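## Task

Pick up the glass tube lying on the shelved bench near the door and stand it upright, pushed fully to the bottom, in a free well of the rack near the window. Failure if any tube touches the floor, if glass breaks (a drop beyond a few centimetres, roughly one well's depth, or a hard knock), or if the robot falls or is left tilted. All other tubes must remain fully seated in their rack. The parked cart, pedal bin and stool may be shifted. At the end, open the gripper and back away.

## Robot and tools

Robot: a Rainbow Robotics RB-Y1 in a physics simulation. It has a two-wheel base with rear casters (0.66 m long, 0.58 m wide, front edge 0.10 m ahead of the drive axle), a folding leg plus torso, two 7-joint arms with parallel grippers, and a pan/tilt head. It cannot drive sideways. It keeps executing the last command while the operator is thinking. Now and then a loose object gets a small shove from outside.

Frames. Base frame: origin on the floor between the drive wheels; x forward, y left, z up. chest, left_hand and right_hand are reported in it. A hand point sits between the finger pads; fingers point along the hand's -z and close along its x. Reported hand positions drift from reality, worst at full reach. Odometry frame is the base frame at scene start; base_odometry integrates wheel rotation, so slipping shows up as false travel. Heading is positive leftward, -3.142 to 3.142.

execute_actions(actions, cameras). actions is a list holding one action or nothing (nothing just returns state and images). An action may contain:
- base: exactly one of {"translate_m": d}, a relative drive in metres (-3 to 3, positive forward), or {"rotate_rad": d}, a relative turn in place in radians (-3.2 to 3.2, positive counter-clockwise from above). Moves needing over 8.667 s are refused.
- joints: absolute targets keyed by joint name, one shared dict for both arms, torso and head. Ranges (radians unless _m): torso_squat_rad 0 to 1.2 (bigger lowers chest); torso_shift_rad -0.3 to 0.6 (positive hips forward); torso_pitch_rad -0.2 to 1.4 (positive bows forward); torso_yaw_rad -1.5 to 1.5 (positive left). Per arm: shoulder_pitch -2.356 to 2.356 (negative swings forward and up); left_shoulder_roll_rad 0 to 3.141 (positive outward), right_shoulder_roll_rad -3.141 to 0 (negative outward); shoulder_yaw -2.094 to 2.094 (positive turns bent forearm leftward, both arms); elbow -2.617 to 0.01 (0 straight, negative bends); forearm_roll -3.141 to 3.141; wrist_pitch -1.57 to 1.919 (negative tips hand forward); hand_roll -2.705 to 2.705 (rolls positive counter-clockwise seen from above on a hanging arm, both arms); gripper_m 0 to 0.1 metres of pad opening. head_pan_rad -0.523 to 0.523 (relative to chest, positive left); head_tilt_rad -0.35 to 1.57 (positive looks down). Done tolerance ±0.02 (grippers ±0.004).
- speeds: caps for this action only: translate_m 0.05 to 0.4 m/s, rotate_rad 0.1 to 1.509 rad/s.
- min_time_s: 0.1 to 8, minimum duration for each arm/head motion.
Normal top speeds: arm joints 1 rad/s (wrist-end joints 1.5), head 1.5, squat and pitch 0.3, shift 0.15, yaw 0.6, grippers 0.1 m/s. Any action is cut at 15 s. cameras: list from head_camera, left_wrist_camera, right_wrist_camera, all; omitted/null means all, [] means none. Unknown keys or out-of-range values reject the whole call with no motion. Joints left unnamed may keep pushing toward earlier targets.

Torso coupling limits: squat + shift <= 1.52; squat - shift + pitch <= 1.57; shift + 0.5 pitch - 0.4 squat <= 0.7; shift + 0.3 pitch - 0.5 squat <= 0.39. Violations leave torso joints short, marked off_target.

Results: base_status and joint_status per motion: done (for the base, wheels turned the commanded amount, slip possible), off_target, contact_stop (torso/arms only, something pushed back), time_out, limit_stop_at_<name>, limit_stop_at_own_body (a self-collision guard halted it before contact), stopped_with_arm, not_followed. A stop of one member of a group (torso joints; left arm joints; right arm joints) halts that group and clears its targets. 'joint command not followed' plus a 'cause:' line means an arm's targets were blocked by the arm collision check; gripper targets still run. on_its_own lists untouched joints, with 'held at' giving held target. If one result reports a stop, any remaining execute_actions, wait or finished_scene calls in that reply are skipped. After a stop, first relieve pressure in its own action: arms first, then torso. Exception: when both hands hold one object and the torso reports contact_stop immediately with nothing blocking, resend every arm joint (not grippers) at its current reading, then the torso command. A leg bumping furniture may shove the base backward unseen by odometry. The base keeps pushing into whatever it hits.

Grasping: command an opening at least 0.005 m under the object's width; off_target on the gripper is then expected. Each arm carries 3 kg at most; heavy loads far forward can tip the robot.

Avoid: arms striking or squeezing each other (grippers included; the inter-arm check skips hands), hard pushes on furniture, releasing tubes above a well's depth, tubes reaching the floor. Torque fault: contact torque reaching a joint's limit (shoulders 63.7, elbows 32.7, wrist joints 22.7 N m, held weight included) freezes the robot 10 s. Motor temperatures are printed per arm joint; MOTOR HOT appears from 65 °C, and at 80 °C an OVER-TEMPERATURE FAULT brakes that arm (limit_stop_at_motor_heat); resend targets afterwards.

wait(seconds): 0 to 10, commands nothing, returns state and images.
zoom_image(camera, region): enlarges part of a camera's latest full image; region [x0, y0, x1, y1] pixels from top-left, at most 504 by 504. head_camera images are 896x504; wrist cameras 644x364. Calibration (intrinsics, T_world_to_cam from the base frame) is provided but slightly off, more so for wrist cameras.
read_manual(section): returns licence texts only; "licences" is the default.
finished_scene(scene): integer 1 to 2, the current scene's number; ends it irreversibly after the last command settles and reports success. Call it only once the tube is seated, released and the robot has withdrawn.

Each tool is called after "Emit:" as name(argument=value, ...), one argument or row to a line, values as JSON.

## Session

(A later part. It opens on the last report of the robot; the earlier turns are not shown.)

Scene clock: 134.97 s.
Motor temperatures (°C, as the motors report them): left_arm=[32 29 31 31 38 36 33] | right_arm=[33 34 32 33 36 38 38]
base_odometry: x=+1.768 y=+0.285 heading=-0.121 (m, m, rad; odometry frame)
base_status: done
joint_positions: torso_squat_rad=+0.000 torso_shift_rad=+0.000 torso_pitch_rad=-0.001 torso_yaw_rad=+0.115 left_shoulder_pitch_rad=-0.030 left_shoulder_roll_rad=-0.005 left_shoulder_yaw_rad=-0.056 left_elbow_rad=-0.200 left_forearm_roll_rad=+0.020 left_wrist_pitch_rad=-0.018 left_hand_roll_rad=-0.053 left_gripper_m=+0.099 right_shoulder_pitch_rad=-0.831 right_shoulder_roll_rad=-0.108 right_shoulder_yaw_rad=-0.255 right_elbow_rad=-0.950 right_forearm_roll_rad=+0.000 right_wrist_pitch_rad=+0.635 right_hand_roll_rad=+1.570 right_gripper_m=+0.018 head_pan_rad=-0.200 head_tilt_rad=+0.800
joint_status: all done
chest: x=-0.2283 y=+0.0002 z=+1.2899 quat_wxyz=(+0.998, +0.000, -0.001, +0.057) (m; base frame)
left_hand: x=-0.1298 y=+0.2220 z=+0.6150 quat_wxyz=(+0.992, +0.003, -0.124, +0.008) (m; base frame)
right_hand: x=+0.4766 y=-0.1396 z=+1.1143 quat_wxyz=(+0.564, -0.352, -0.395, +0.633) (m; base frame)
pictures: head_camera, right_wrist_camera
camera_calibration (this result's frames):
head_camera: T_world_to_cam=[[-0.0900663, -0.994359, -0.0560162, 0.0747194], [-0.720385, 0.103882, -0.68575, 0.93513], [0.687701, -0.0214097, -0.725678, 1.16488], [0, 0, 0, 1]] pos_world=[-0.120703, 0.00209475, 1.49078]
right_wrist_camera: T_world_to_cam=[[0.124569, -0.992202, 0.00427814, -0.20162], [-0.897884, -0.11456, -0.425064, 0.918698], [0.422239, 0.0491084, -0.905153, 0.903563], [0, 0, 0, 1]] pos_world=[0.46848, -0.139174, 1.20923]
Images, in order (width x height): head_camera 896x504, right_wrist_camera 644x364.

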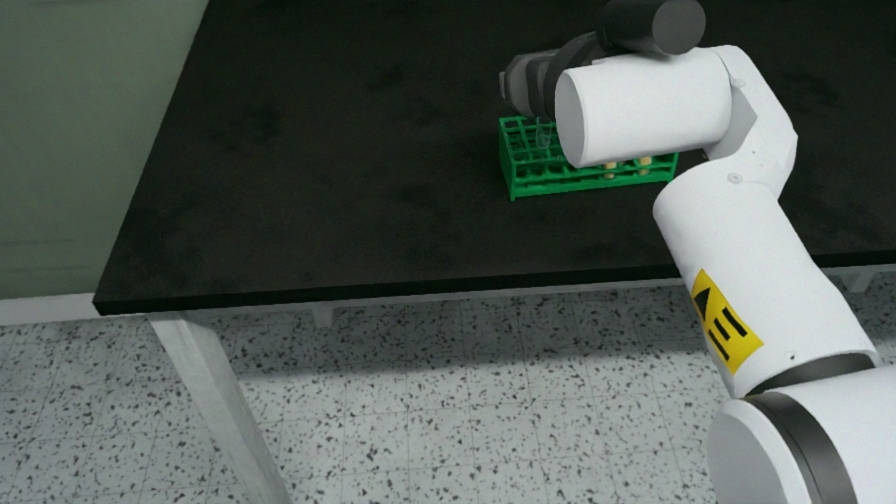

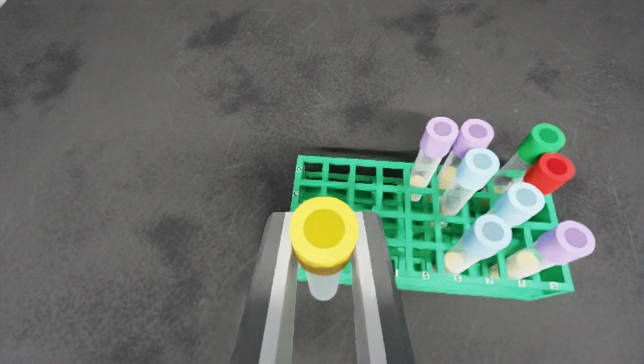

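Emit:
execute_actions(
  actions=[
    {"base":{"translate_m":0.024},"joints":{"torso_squat_rad":0.17}},
  ],
  cameras=["head_camera","right_wrist_camera"],
)

Emit:
zoom_image(
  camera="right_wrist_camera",
  region=[220,160,520,364],
)

Emit:
zoom_image(
  camera="head_camera",
  region=[470,90,630,220],
)

Scene clock: 142.83 s.
Motor temperatures (°C, as the motors report them): left_arm=[32 29 31 31 38 36 33] | right_arm=[34 34 32 33 36 38 38]
base_odometry: x=+1.792 y=+0.282 heading=-0.120 (m, m, rad; odometry frame)
base_status: done
joint_positions: torso_squat_rad=+0.170 torso_shift_rad=+0.000 torso_pitch_rad=-0.001 torso_yaw_rad=+0.115 left_shoulder_pitch_rad=-0.030 left_shoulder_roll_rad=-0.005 left_shoulder_yaw_rad=-0.056 left_elbow_rad=-0.200 left_forearm_roll_rad=+0.020 left_wrist_pitch_rad=-0.018 left_hand_roll_rad=-0.053 left_gripper_m=+0.099 right_shoulder_pitch_rad=-0.831 right_shoulder_roll_rad=-0.108 right_shoulder_yaw_rad=-0.255 right_elbow_rad=-0.950 right_forearm_roll_rad=+0.000 right_wrist_pitch_rad=+0.635 right_hand_roll_rad=+1.570 right_gripper_m=+0.018 head_pan_rad=-0.200 head_tilt_rad=+0.800
joint_status: all done
chest: x=-0.2284 y=+0.0002 z=+1.2798 quat_wxyz=(+0.998, +0.000, -0.001, +0.057) (m; base frame)
left_hand: x=-0.1297 y=+0.2220 z=+0.6049 quat_wxyz=(+0.992, +0.003, -0.124, +0.008) (m; base frame)
right_hand: x=+0.4765 y=-0.1396 z=+1.1044 quat_wxyz=(+0.564, -0.352, -0.395, +0.633) (m; base frame)
pictures: head_camera, right_wrist_camera
camera_calibration (this result's frames):
head_camera: T_world_to_cam=[[-0.0900518, -0.994359, -0.0560395, 0.0741771], [-0.720211, 0.103882, -0.685934, 0.928398], [0.687886, -0.0214093, -0.725503, 1.15746], [0, 0, 0, 1]] pos_world=[-0.120877, 0.00209553, 1.48072]
right_wrist_camera: T_world_to_cam=[[0.124562, -0.992202, 0.00430963, -0.201603], [-0.897788, -0.114556, -0.425269, 0.914587], [0.422447, 0.0491032, -0.905057, 0.894411], [0, 0, 0, 1]] pos_world=[0.468376, -0.139178, 1.19931]
Images, in order (width x height): head_camera 896x504, right_wrist_camera 644x364.

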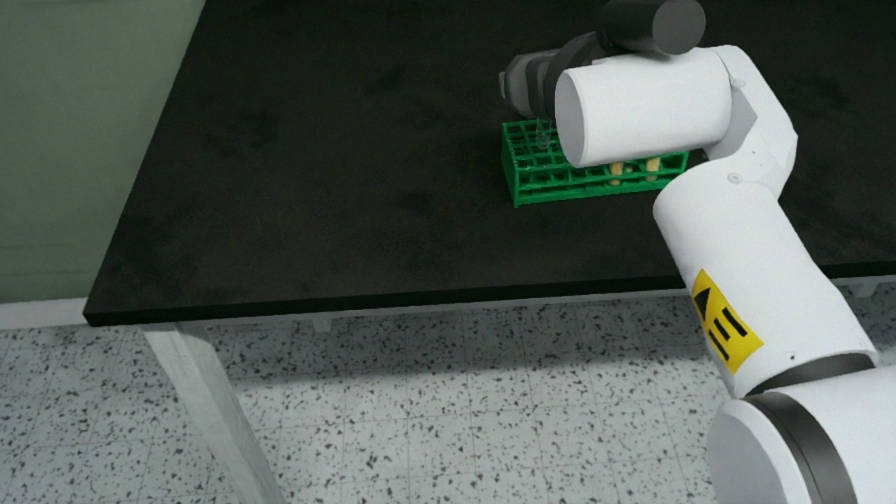

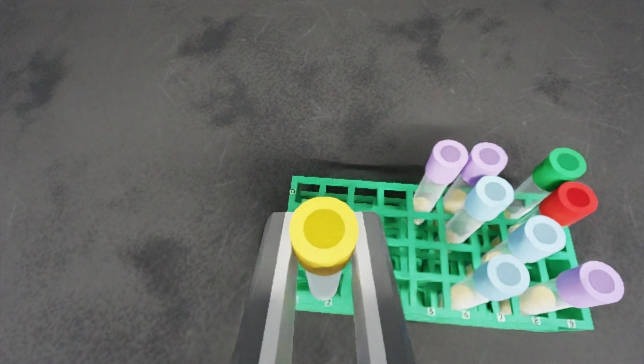

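Region (220, 160, 520, 364) of right_wrist_camera's 644x364 image, scaled by 1.680, with more detail than that image has; it fills the top 343 rows of this view, and the rest is white.

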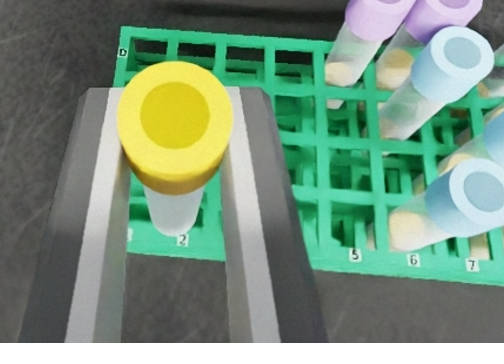

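Region (470, 90, 630, 220) of head_camera's 896x504 image, scaled by 3.150, with more detail than that image has; it fills the top 410 rows of this view, and the rest is white.

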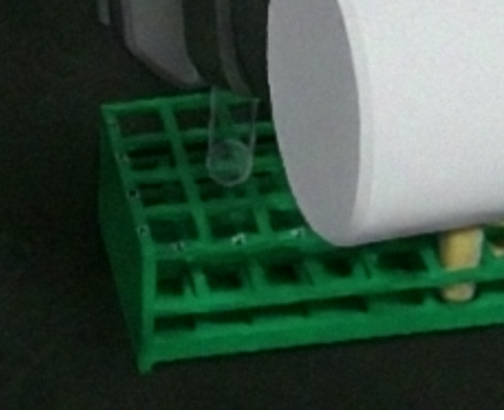

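Emit:
execute_actions(
  actions=[
    {"base":{"translate_m":0.008},"joints":{"torso_squat_rad":0.245,"torso_yaw_rad":0.109}},
  ],
  cameras=["head_camera","right_wrist_camera"],
)

Emit:
zoom_image(
  camera="right_wrist_camera",
  region=[220,160,520,364],
)

Emit:
zoom_image(
  camera="head_camera",
  region=[470,90,630,220],
)

Scene clock: 149.33 s.
Motor temperatures (°C, as the motors report them): left_arm=[32 29 31 31 38 36 33] | right_arm=[34 34 32 33 36 38 38]
base_odometry: x=+1.800 y=+0.281 heading=-0.120 (m, m, rad; odometry frame)
base_status: done
joint_positions: torso_squat_rad=+0.245 torso_shift_rad=+0.000 torso_pitch_rad=-0.001 torso_yaw_rad=+0.109 left_shoulder_pitch_rad=-0.030 left_shoulder_roll_rad=-0.005 left_shoulder_yaw_rad=-0.056 left_elbow_rad=-0.200 left_forearm_roll_rad=+0.020 left_wrist_pitch_rad=-0.018 left_hand_roll_rad=-0.053 left_gripper_m=+0.099 right_shoulder_pitch_rad=-0.831 right_shoulder_roll_rad=-0.108 right_shoulder_yaw_rad=-0.255 right_elbow_rad=-0.950 right_forearm_roll_rad=+0.000 right_wrist_pitch_rad=+0.635 right_hand_roll_rad=+1.570 right_gripper_m=+0.018 head_pan_rad=-0.200 head_tilt_rad=+0.800
joint_status: all done
chest: x=-0.2284 y=+0.0002 z=+1.2690 quat_wxyz=(+0.999, +0.000, -0.001, +0.055) (m; base frame)
left_hand: x=-0.1284 y=+0.2214 z=+0.5941 quat_wxyz=(+0.992, +0.003, -0.124, +0.005) (m; base frame)
right_hand: x=+0.4757 y=-0.1438 z=+1.0936 quat_wxyz=(+0.566, -0.353, -0.394, +0.632) (m; base frame)
pictures: head_camera, right_wrist_camera
camera_calibration (this result's frames):
head_camera: T_world_to_cam=[[-0.0959289, -0.993809, -0.056043, 0.0722373], [-0.719617, 0.108141, -0.685899, 0.921098], [0.687713, -0.025468, -0.725536, 1.14959], [0, 0, 0, 1]] pos_world=[-0.120823, 0.00145912, 1.4699]
right_wrist_camera: T_world_to_cam=[[0.118701, -0.992921, 0.00429651, -0.202882], [-0.898467, -0.109249, -0.425231, 0.909819], [0.42269, 0.0466152, -0.905075, 0.884691], [0, 0, 0, 1]] pos_world=[0.467574, -0.143288, 1.18847]
Images, in order (width x height): head_camera 896x504, right_wrist_camera 644x364.

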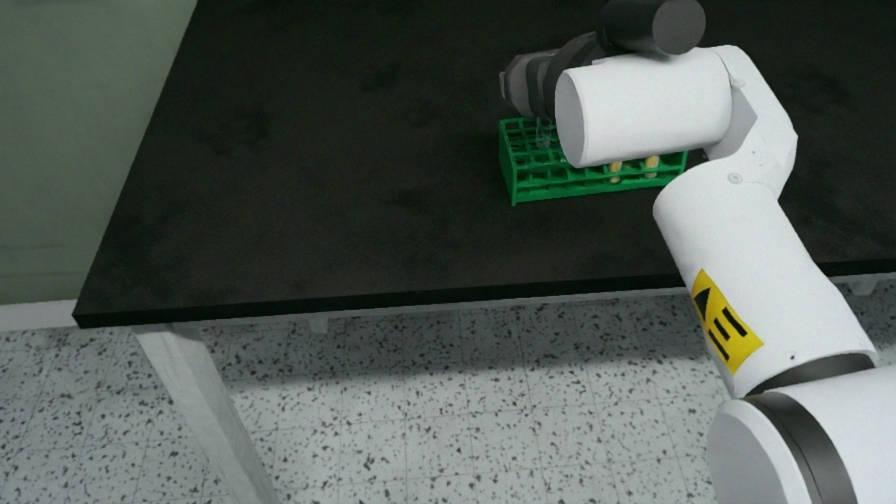

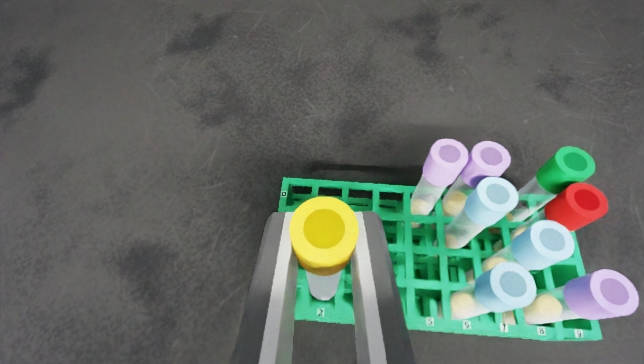

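Region (220, 160, 520, 364) of right_wrist_camera's 644x364 image, scaled by 1.680, with more detail than that image has; it fills the top 343 rows of this view, and the rest is white.

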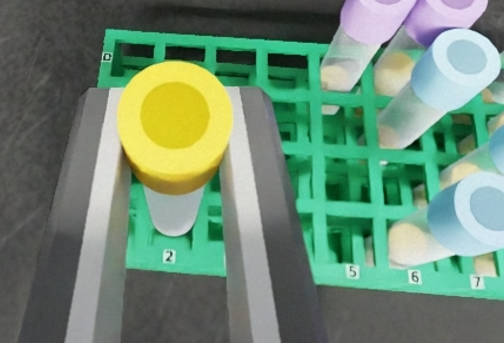

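Region (470, 90, 630, 220) of head_camera's 896x504 image, scaled by 3.150, with more detail than that image has; it fills the top 410 rows of this view, and the rest is white.

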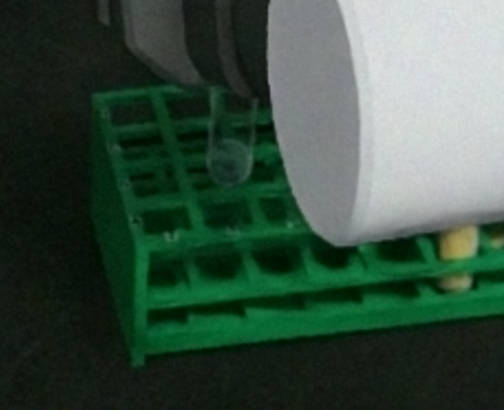

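Emit:
execute_actions(
  actions=[
    {"joints":{"torso_squat_rad":0.33}},
  ],
  cameras=["head_camera","right_wrist_camera"],
)

Emit:
zoom_image(
  camera="right_wrist_camera",
  region=[220,160,520,364],
)

Emit:
zoom_image(
  camera="head_camera",
  region=[470,90,630,220],
)

Scene clock: 154.70 s.
Motor temperatures (°C, as the motors report them): left_arm=[32 29 31 31 38 36 33] | right_arm=[34 34 32 33 36 38 38]
base_odometry: x=+1.800 y=+0.281 heading=-0.120 (m, m, rad; odometry frame)
base_status: not commanded
joint_positions: torso_squat_rad=+0.330 torso_shift_rad=+0.000 torso_pitch_rad=-0.001 torso_yaw_rad=+0.109 left_shoulder_pitch_rad=-0.030 left_shoulder_roll_rad=-0.005 left_shoulder_yaw_rad=-0.056 left_elbow_rad=-0.200 left_forearm_roll_rad=+0.020 left_wrist_pitch_rad=-0.018 left_hand_roll_rad=-0.053 left_gripper_m=+0.099 right_shoulder_pitch_rad=-0.831 right_shoulder_roll_rad=-0.108 right_shoulder_yaw_rad=-0.255 right_elbow_rad=-0.950 right_forearm_roll_rad=+0.000 right_wrist_pitch_rad=+0.635 right_hand_roll_rad=+1.570 right_gripper_m=+0.018 head_pan_rad=-0.200 head_tilt_rad=+0.800
joint_status: all done
chest: x=-0.2284 y=+0.0002 z=+1.2522 quat_wxyz=(+0.999, +0.000, -0.001, +0.055) (m; base frame)
left_hand: x=-0.1284 y=+0.2214 z=+0.5773 quat_wxyz=(+0.992, +0.003, -0.124, +0.005) (m; base frame)
right_hand: x=+0.4757 y=-0.1438 z=+1.0767 quat_wxyz=(+0.566, -0.353, -0.394, +0.632) (m; base frame)
pictures: head_camera, right_wrist_camera
camera_calibration (this result's frames):
head_camera: T_world_to_cam=[[-0.0959263, -0.993809, -0.0560478, 0.0712965], [-0.719586, 0.108142, -0.685931, 0.909553], [0.687746, -0.0254677, -0.725504, 1.13735], [0, 0, 0, 1]] pos_world=[-0.120868, 0.00146023, 1.45304]
right_wrist_camera: T_world_to_cam=[[0.118701, -0.992921, 0.0043023, -0.202811], [-0.898446, -0.109249, -0.425275, 0.902675], [0.422734, 0.0466151, -0.905054, 0.869426], [0, 0, 0, 1]] pos_world=[0.467543, -0.143287, 1.17164]
Images, in order (width x height): head_camera 896x504, right_wrist_camera 644x364.

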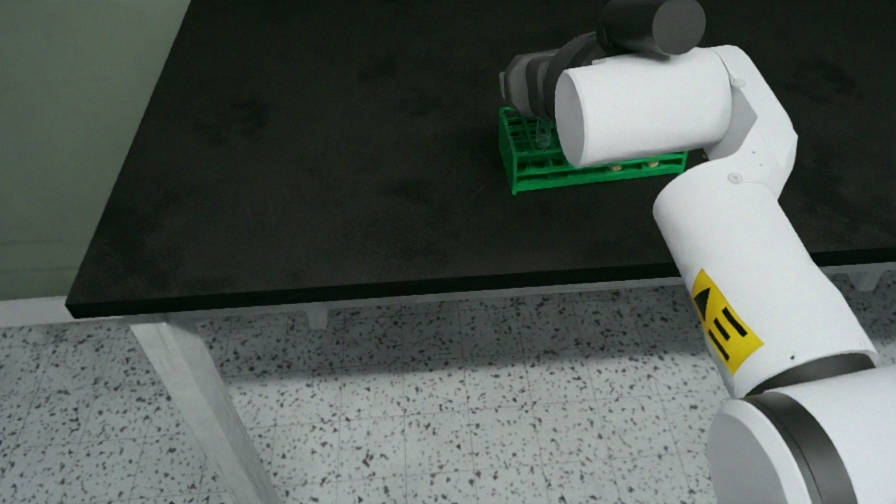

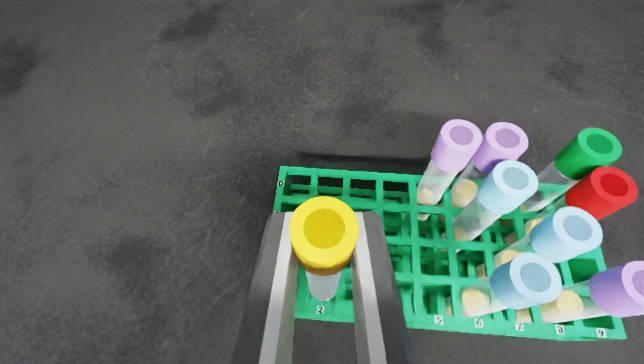

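Region (220, 160, 520, 364) of right_wrist_camera's 644x364 image, scaled by 1.680, with more detail than that image has; it fills the top 343 rows of this view, and the rest is white.

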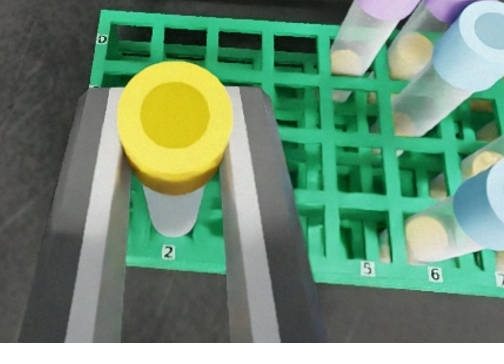

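Region (470, 90, 630, 220) of head_camera's 896x504 image, scaled by 3.150, with more detail than that image has; it fills the top 410 rows of this view, and the rest is white.

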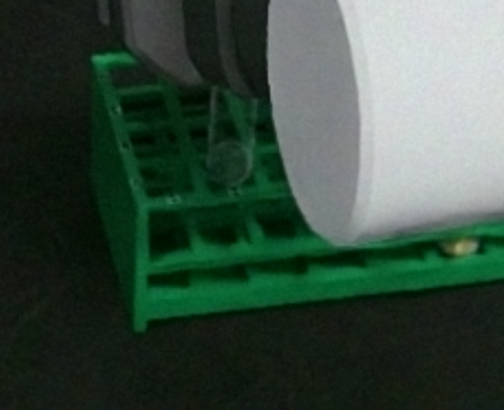

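Emit:
execute_actions(
  actions=[
    {"joints":{"torso_squat_rad":0.42,"torso_shift_rad":0.002}},
  ],
  cameras=["head_camera","right_wrist_camera"],
)

Emit:
zoom_image(
  camera="head_camera",
  region=[470,90,630,220],
)

Scene clock: 159.53 s.
Motor temperatures (°C, as the motors report them): left_arm=[32 29 31 31 38 36 33] | right_arm=[34 34 32 33 36 38 38]
base_odometry: x=+1.800 y=+0.281 heading=-0.120 (m, m, rad; odometry frame)
base_status: not commanded
joint_positions: torso_squat_rad=+0.420 torso_shift_rad=+0.002 torso_pitch_rad=-0.001 torso_yaw_rad=+0.109 left_shoulder_pitch_rad=-0.030 left_shoulder_roll_rad=-0.005 left_shoulder_yaw_rad=-0.056 left_elbow_rad=-0.200 left_forearm_roll_rad=+0.020 left_wrist_pitch_rad=-0.018 left_hand_roll_rad=-0.053 left_gripper_m=+0.099 right_shoulder_pitch_rad=-0.831 right_shoulder_roll_rad=-0.108 right_shoulder_yaw_rad=-0.255 right_elbow_rad=-0.950 right_forearm_roll_rad=+0.000 right_wrist_pitch_rad=+0.635 right_hand_roll_rad=+1.570 right_gripper_m=+0.018 head_pan_rad=-0.200 head_tilt_rad=+0.800
joint_status: all done
chest: x=-0.2272 y=+0.0002 z=+1.2291 quat_wxyz=(+0.999, +0.000, -0.001, +0.055) (m; base frame)
left_hand: x=-0.1271 y=+0.2214 z=+0.5542 quat_wxyz=(+0.992, +0.003, -0.124, +0.005) (m; base frame)
right_hand: x=+0.4769 y=-0.1438 z=+1.0537 quat_wxyz=(+0.566, -0.353, -0.394, +0.632) (m; base frame)
pictures: head_camera, right_wrist_camera
camera_calibration (this result's frames):
head_camera: T_world_to_cam=[[-0.0959274, -0.993809, -0.0560485, 0.0701281], [-0.719583, 0.108143, -0.685934, 0.89465], [0.687748, -0.0254682, -0.725502, 1.11974], [0, 0, 0, 1]] pos_world=[-0.119595, 0.00146181, 1.42997]
right_wrist_camera: T_world_to_cam=[[0.118699, -0.992921, 0.00430305, -0.202863], [-0.898444, -0.109248, -0.42528, 0.894018], [0.42274, 0.0466144, -0.905051, 0.848008], [0, 0, 0, 1]] pos_world=[0.468818, -0.143286, 1.14857]
Images, in order (width x height): head_camera 896x504, right_wrist_camera 644x364.

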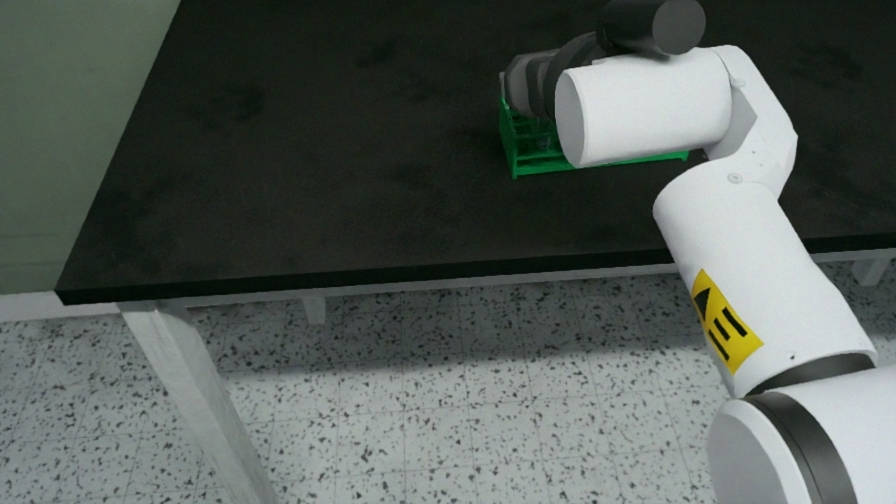

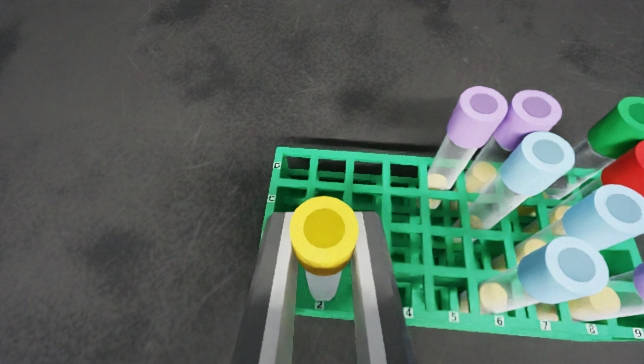

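Region (470, 90, 630, 220) of head_camera's 896x504 image, scaled by 3.150, with more detail than that image has; it fills the top 410 rows of this view, and the rest is white.

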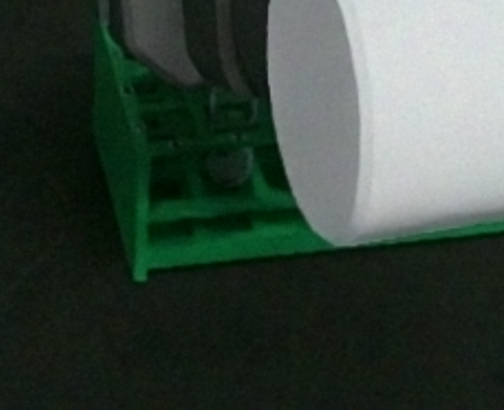

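Emit:
execute_actions(
  actions=[
    {"joints":{"torso_squat_rad":0.47}},
  ],
  cameras=["right_wrist_camera"],
)

Emit:
execute_actions(
  actions=[
    {"joints":{"right_gripper_m":0.05}},
  ],
  cameras=["right_wrist_camera"],
)

Emit:
execute_actions(
  actions=[
    {"base":{"translate_m":-0.4},"joints":{"head_tilt_rad":0.5}},
  ],
  cameras=["head_camera"],
)

Scene clock: 166.27 s.
Motor temperatures (°C, as the motors report them): left_arm=[32 29 31 31 38 36 33] | right_arm=[34 34 32 33 36 38 38]
base_odometry: x=+1.800 y=+0.281 heading=-0.120 (m, m, rad; odometry frame)
base_status: not commanded
joint_positions: torso_squat_rad=+0.470 torso_shift_rad=+0.002 torso_pitch_rad=-0.001 torso_yaw_rad=+0.109 left_shoulder_pitch_rad=-0.030 left_shoulder_roll_rad=-0.005 left_shoulder_yaw_rad=-0.056 left_elbow_rad=-0.200 left_forearm_roll_rad=+0.020 left_wrist_pitch_rad=-0.018 left_hand_roll_rad=-0.053 left_gripper_m=+0.099 right_shoulder_pitch_rad=-0.831 right_shoulder_roll_rad=-0.108 right_shoulder_yaw_rad=-0.255 right_elbow_rad=-0.950 right_forearm_roll_rad=+0.000 right_wrist_pitch_rad=+0.635 right_hand_roll_rad=+1.570 right_gripper_m=+0.018 head_pan_rad=-0.200 head_tilt_rad=+0.800
joint_status: all done
chest: x=-0.2272 y=+0.0002 z=+1.2140 quat_wxyz=(+0.999, +0.000, -0.001, +0.055) (m; base frame)
left_hand: x=-0.1271 y=+0.2214 z=+0.5391 quat_wxyz=(+0.992, +0.003, -0.124, +0.005) (m; base frame)
right_hand: x=+0.4769 y=-0.1438 z=+1.0386 quat_wxyz=(+0.566, -0.353, -0.394, +0.632) (m; base frame)
pictures: right_wrist_camera
camera_calibration (this result's frames):
right_wrist_camera: T_world_to_cam=[[0.118697, -0.992921, 0.00430465, -0.202795], [-0.898442, -0.109247, -0.425284, 0.887584], [0.422744, 0.0466127, -0.90505, 0.834388], [0, 0, 0, 1]] pos_world=[0.468782, -0.143287, 1.13351]
Images, in order (width x height): right_wrist_camera 644x364.

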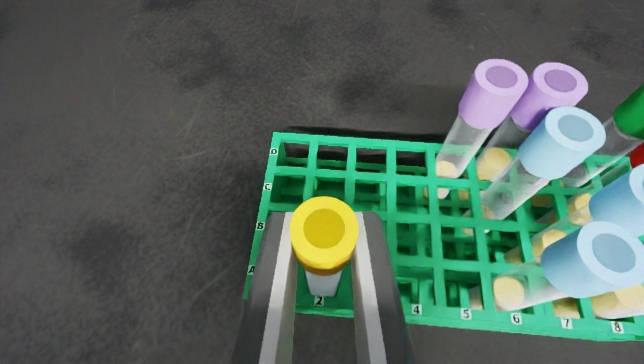

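Scene clock: 167.20 s.
Motor temperatures (°C, as the motors report them): left_arm=[32 29 31 31 38 36 33] | right_arm=[34 34 32 33 36 38 38]
base_odometry: x=+1.800 y=+0.281 heading=-0.120 (m, m, rad; odometry frame)
base_status: not commanded
joint_positions: torso_squat_rad=+0.470 torso_shift_rad=+0.002 torso_pitch_rad=-0.001 torso_yaw_rad=+0.109 left_shoulder_pitch_rad=-0.030 left_shoulder_roll_rad=-0.005 left_shoulder_yaw_rad=-0.056 left_elbow_rad=-0.200 left_forearm_roll_rad=+0.020 left_wrist_pitch_rad=-0.018 left_hand_roll_rad=-0.053 left_gripper_m=+0.099 right_shoulder_pitch_rad=-0.831 right_shoulder_roll_rad=-0.108 right_shoulder_yaw_rad=-0.255 right_elbow_rad=-0.950 right_forearm_roll_rad=+0.000 right_wrist_pitch_rad=+0.635 right_hand_roll_rad=+1.570 right_gripper_m=+0.050 head_pan_rad=-0.200 head_tilt_rad=+0.800
joint_status: all done
chest: x=-0.2272 y=+0.0002 z=+1.2140 quat_wxyz=(+0.999, +0.000, -0.001, +0.055) (m; base frame)
left_hand: x=-0.1271 y=+0.2214 z=+0.5391 quat_wxyz=(+0.992, +0.003, -0.124, +0.005) (m; base frame)
right_hand: x=+0.4769 y=-0.1438 z=+1.0386 quat_wxyz=(+0.566, -0.353, -0.394, +0.632) (m; base frame)
pictures: right_wrist_camera
camera_calibration (this result's frames):
right_wrist_camera: T_world_to_cam=[[0.118697, -0.992921, 0.00430415, -0.202795], [-0.898442, -0.109246, -0.425284, 0.887585], [0.422744, 0.046613, -0.90505, 0.834388], [0, 0, 0, 1]] pos_world=[0.468782, -0.143287, 1.13351]
Images, in order (width x height): right_wrist_camera 644x364.

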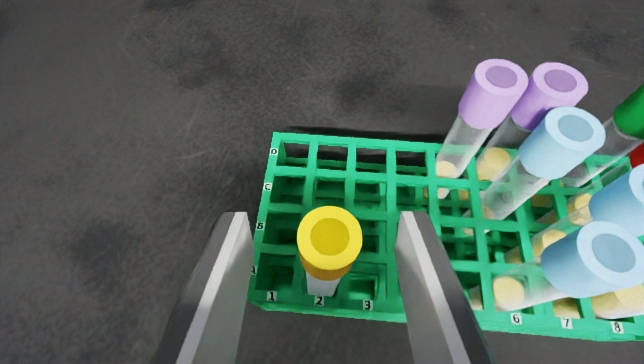

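Scene clock: 170.07 s.
Motor temperatures (°C, as the motors report them): left_arm=[32 29 31 31 38 36 33] | right_arm=[34 34 32 33 36 38 38]
base_odometry: x=+1.402 y=+0.329 heading=-0.119 (m, m, rad; odometry frame)
base_status: done
joint_positions: torso_squat_rad=+0.470 torso_shift_rad=+0.002 torso_pitch_rad=-0.001 torso_yaw_rad=+0.109 left_shoulder_pitch_rad=-0.030 left_shoulder_roll_rad=-0.005 left_shoulder_yaw_rad=-0.056 left_elbow_rad=-0.200 left_forearm_roll_rad=+0.020 left_wrist_pitch_rad=-0.018 left_hand_roll_rad=-0.053 left_gripper_m=+0.099 right_shoulder_pitch_rad=-0.831 right_shoulder_roll_rad=-0.108 right_shoulder_yaw_rad=-0.255 right_elbow_rad=-0.950 right_forearm_roll_rad=+0.000 right_wrist_pitch_rad=+0.635 right_hand_roll_rad=+1.570 right_gripper_m=+0.050 head_pan_rad=-0.200 head_tilt_rad=+0.500
joint_status: all done
chest: x=-0.2272 y=+0.0001 z=+1.2140 quat_wxyz=(+0.999, +0.000, -0.001, +0.055) (m; base frame)
left_hand: x=-0.1273 y=+0.2214 z=+0.5391 quat_wxyz=(+0.992, +0.003, -0.124, +0.005) (m; base frame)
right_hand: x=+0.4769 y=-0.1438 z=+1.0385 quat_wxyz=(+0.566, -0.353, -0.394, +0.632) (m; base frame)
pictures: head_camera
camera_calibration (this result's frames):
head_camera: T_world_to_cam=[[-0.079065, -0.995345, -0.0551181, 0.0714134], [-0.485481, 0.0867374, -0.869934, 1.1927], [0.870665, -0.0420225, -0.490079, 0.813504], [0, 0, 0, 1]] pos_world=[-0.123609, 0.00181459, 1.44019]
Images, in order (width x height): head_camera 896x504.

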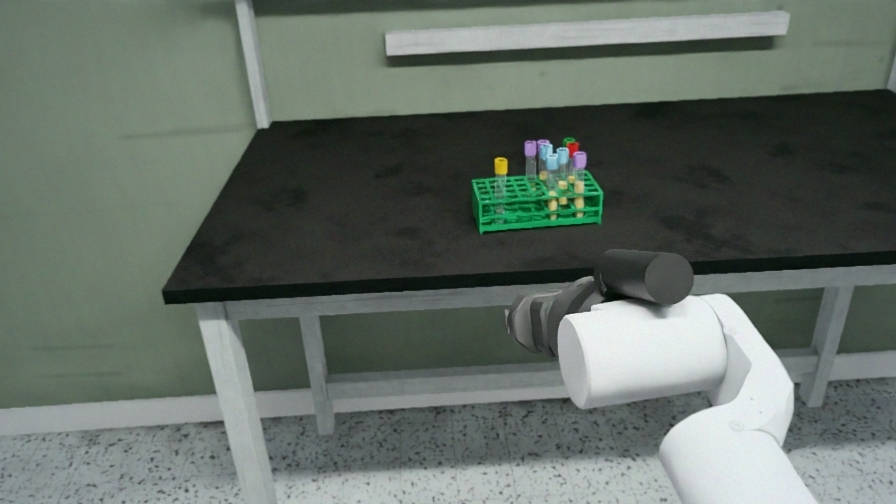

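Emit:
finished_scene(
  scene=1,
)

The scene is finished: the task was done.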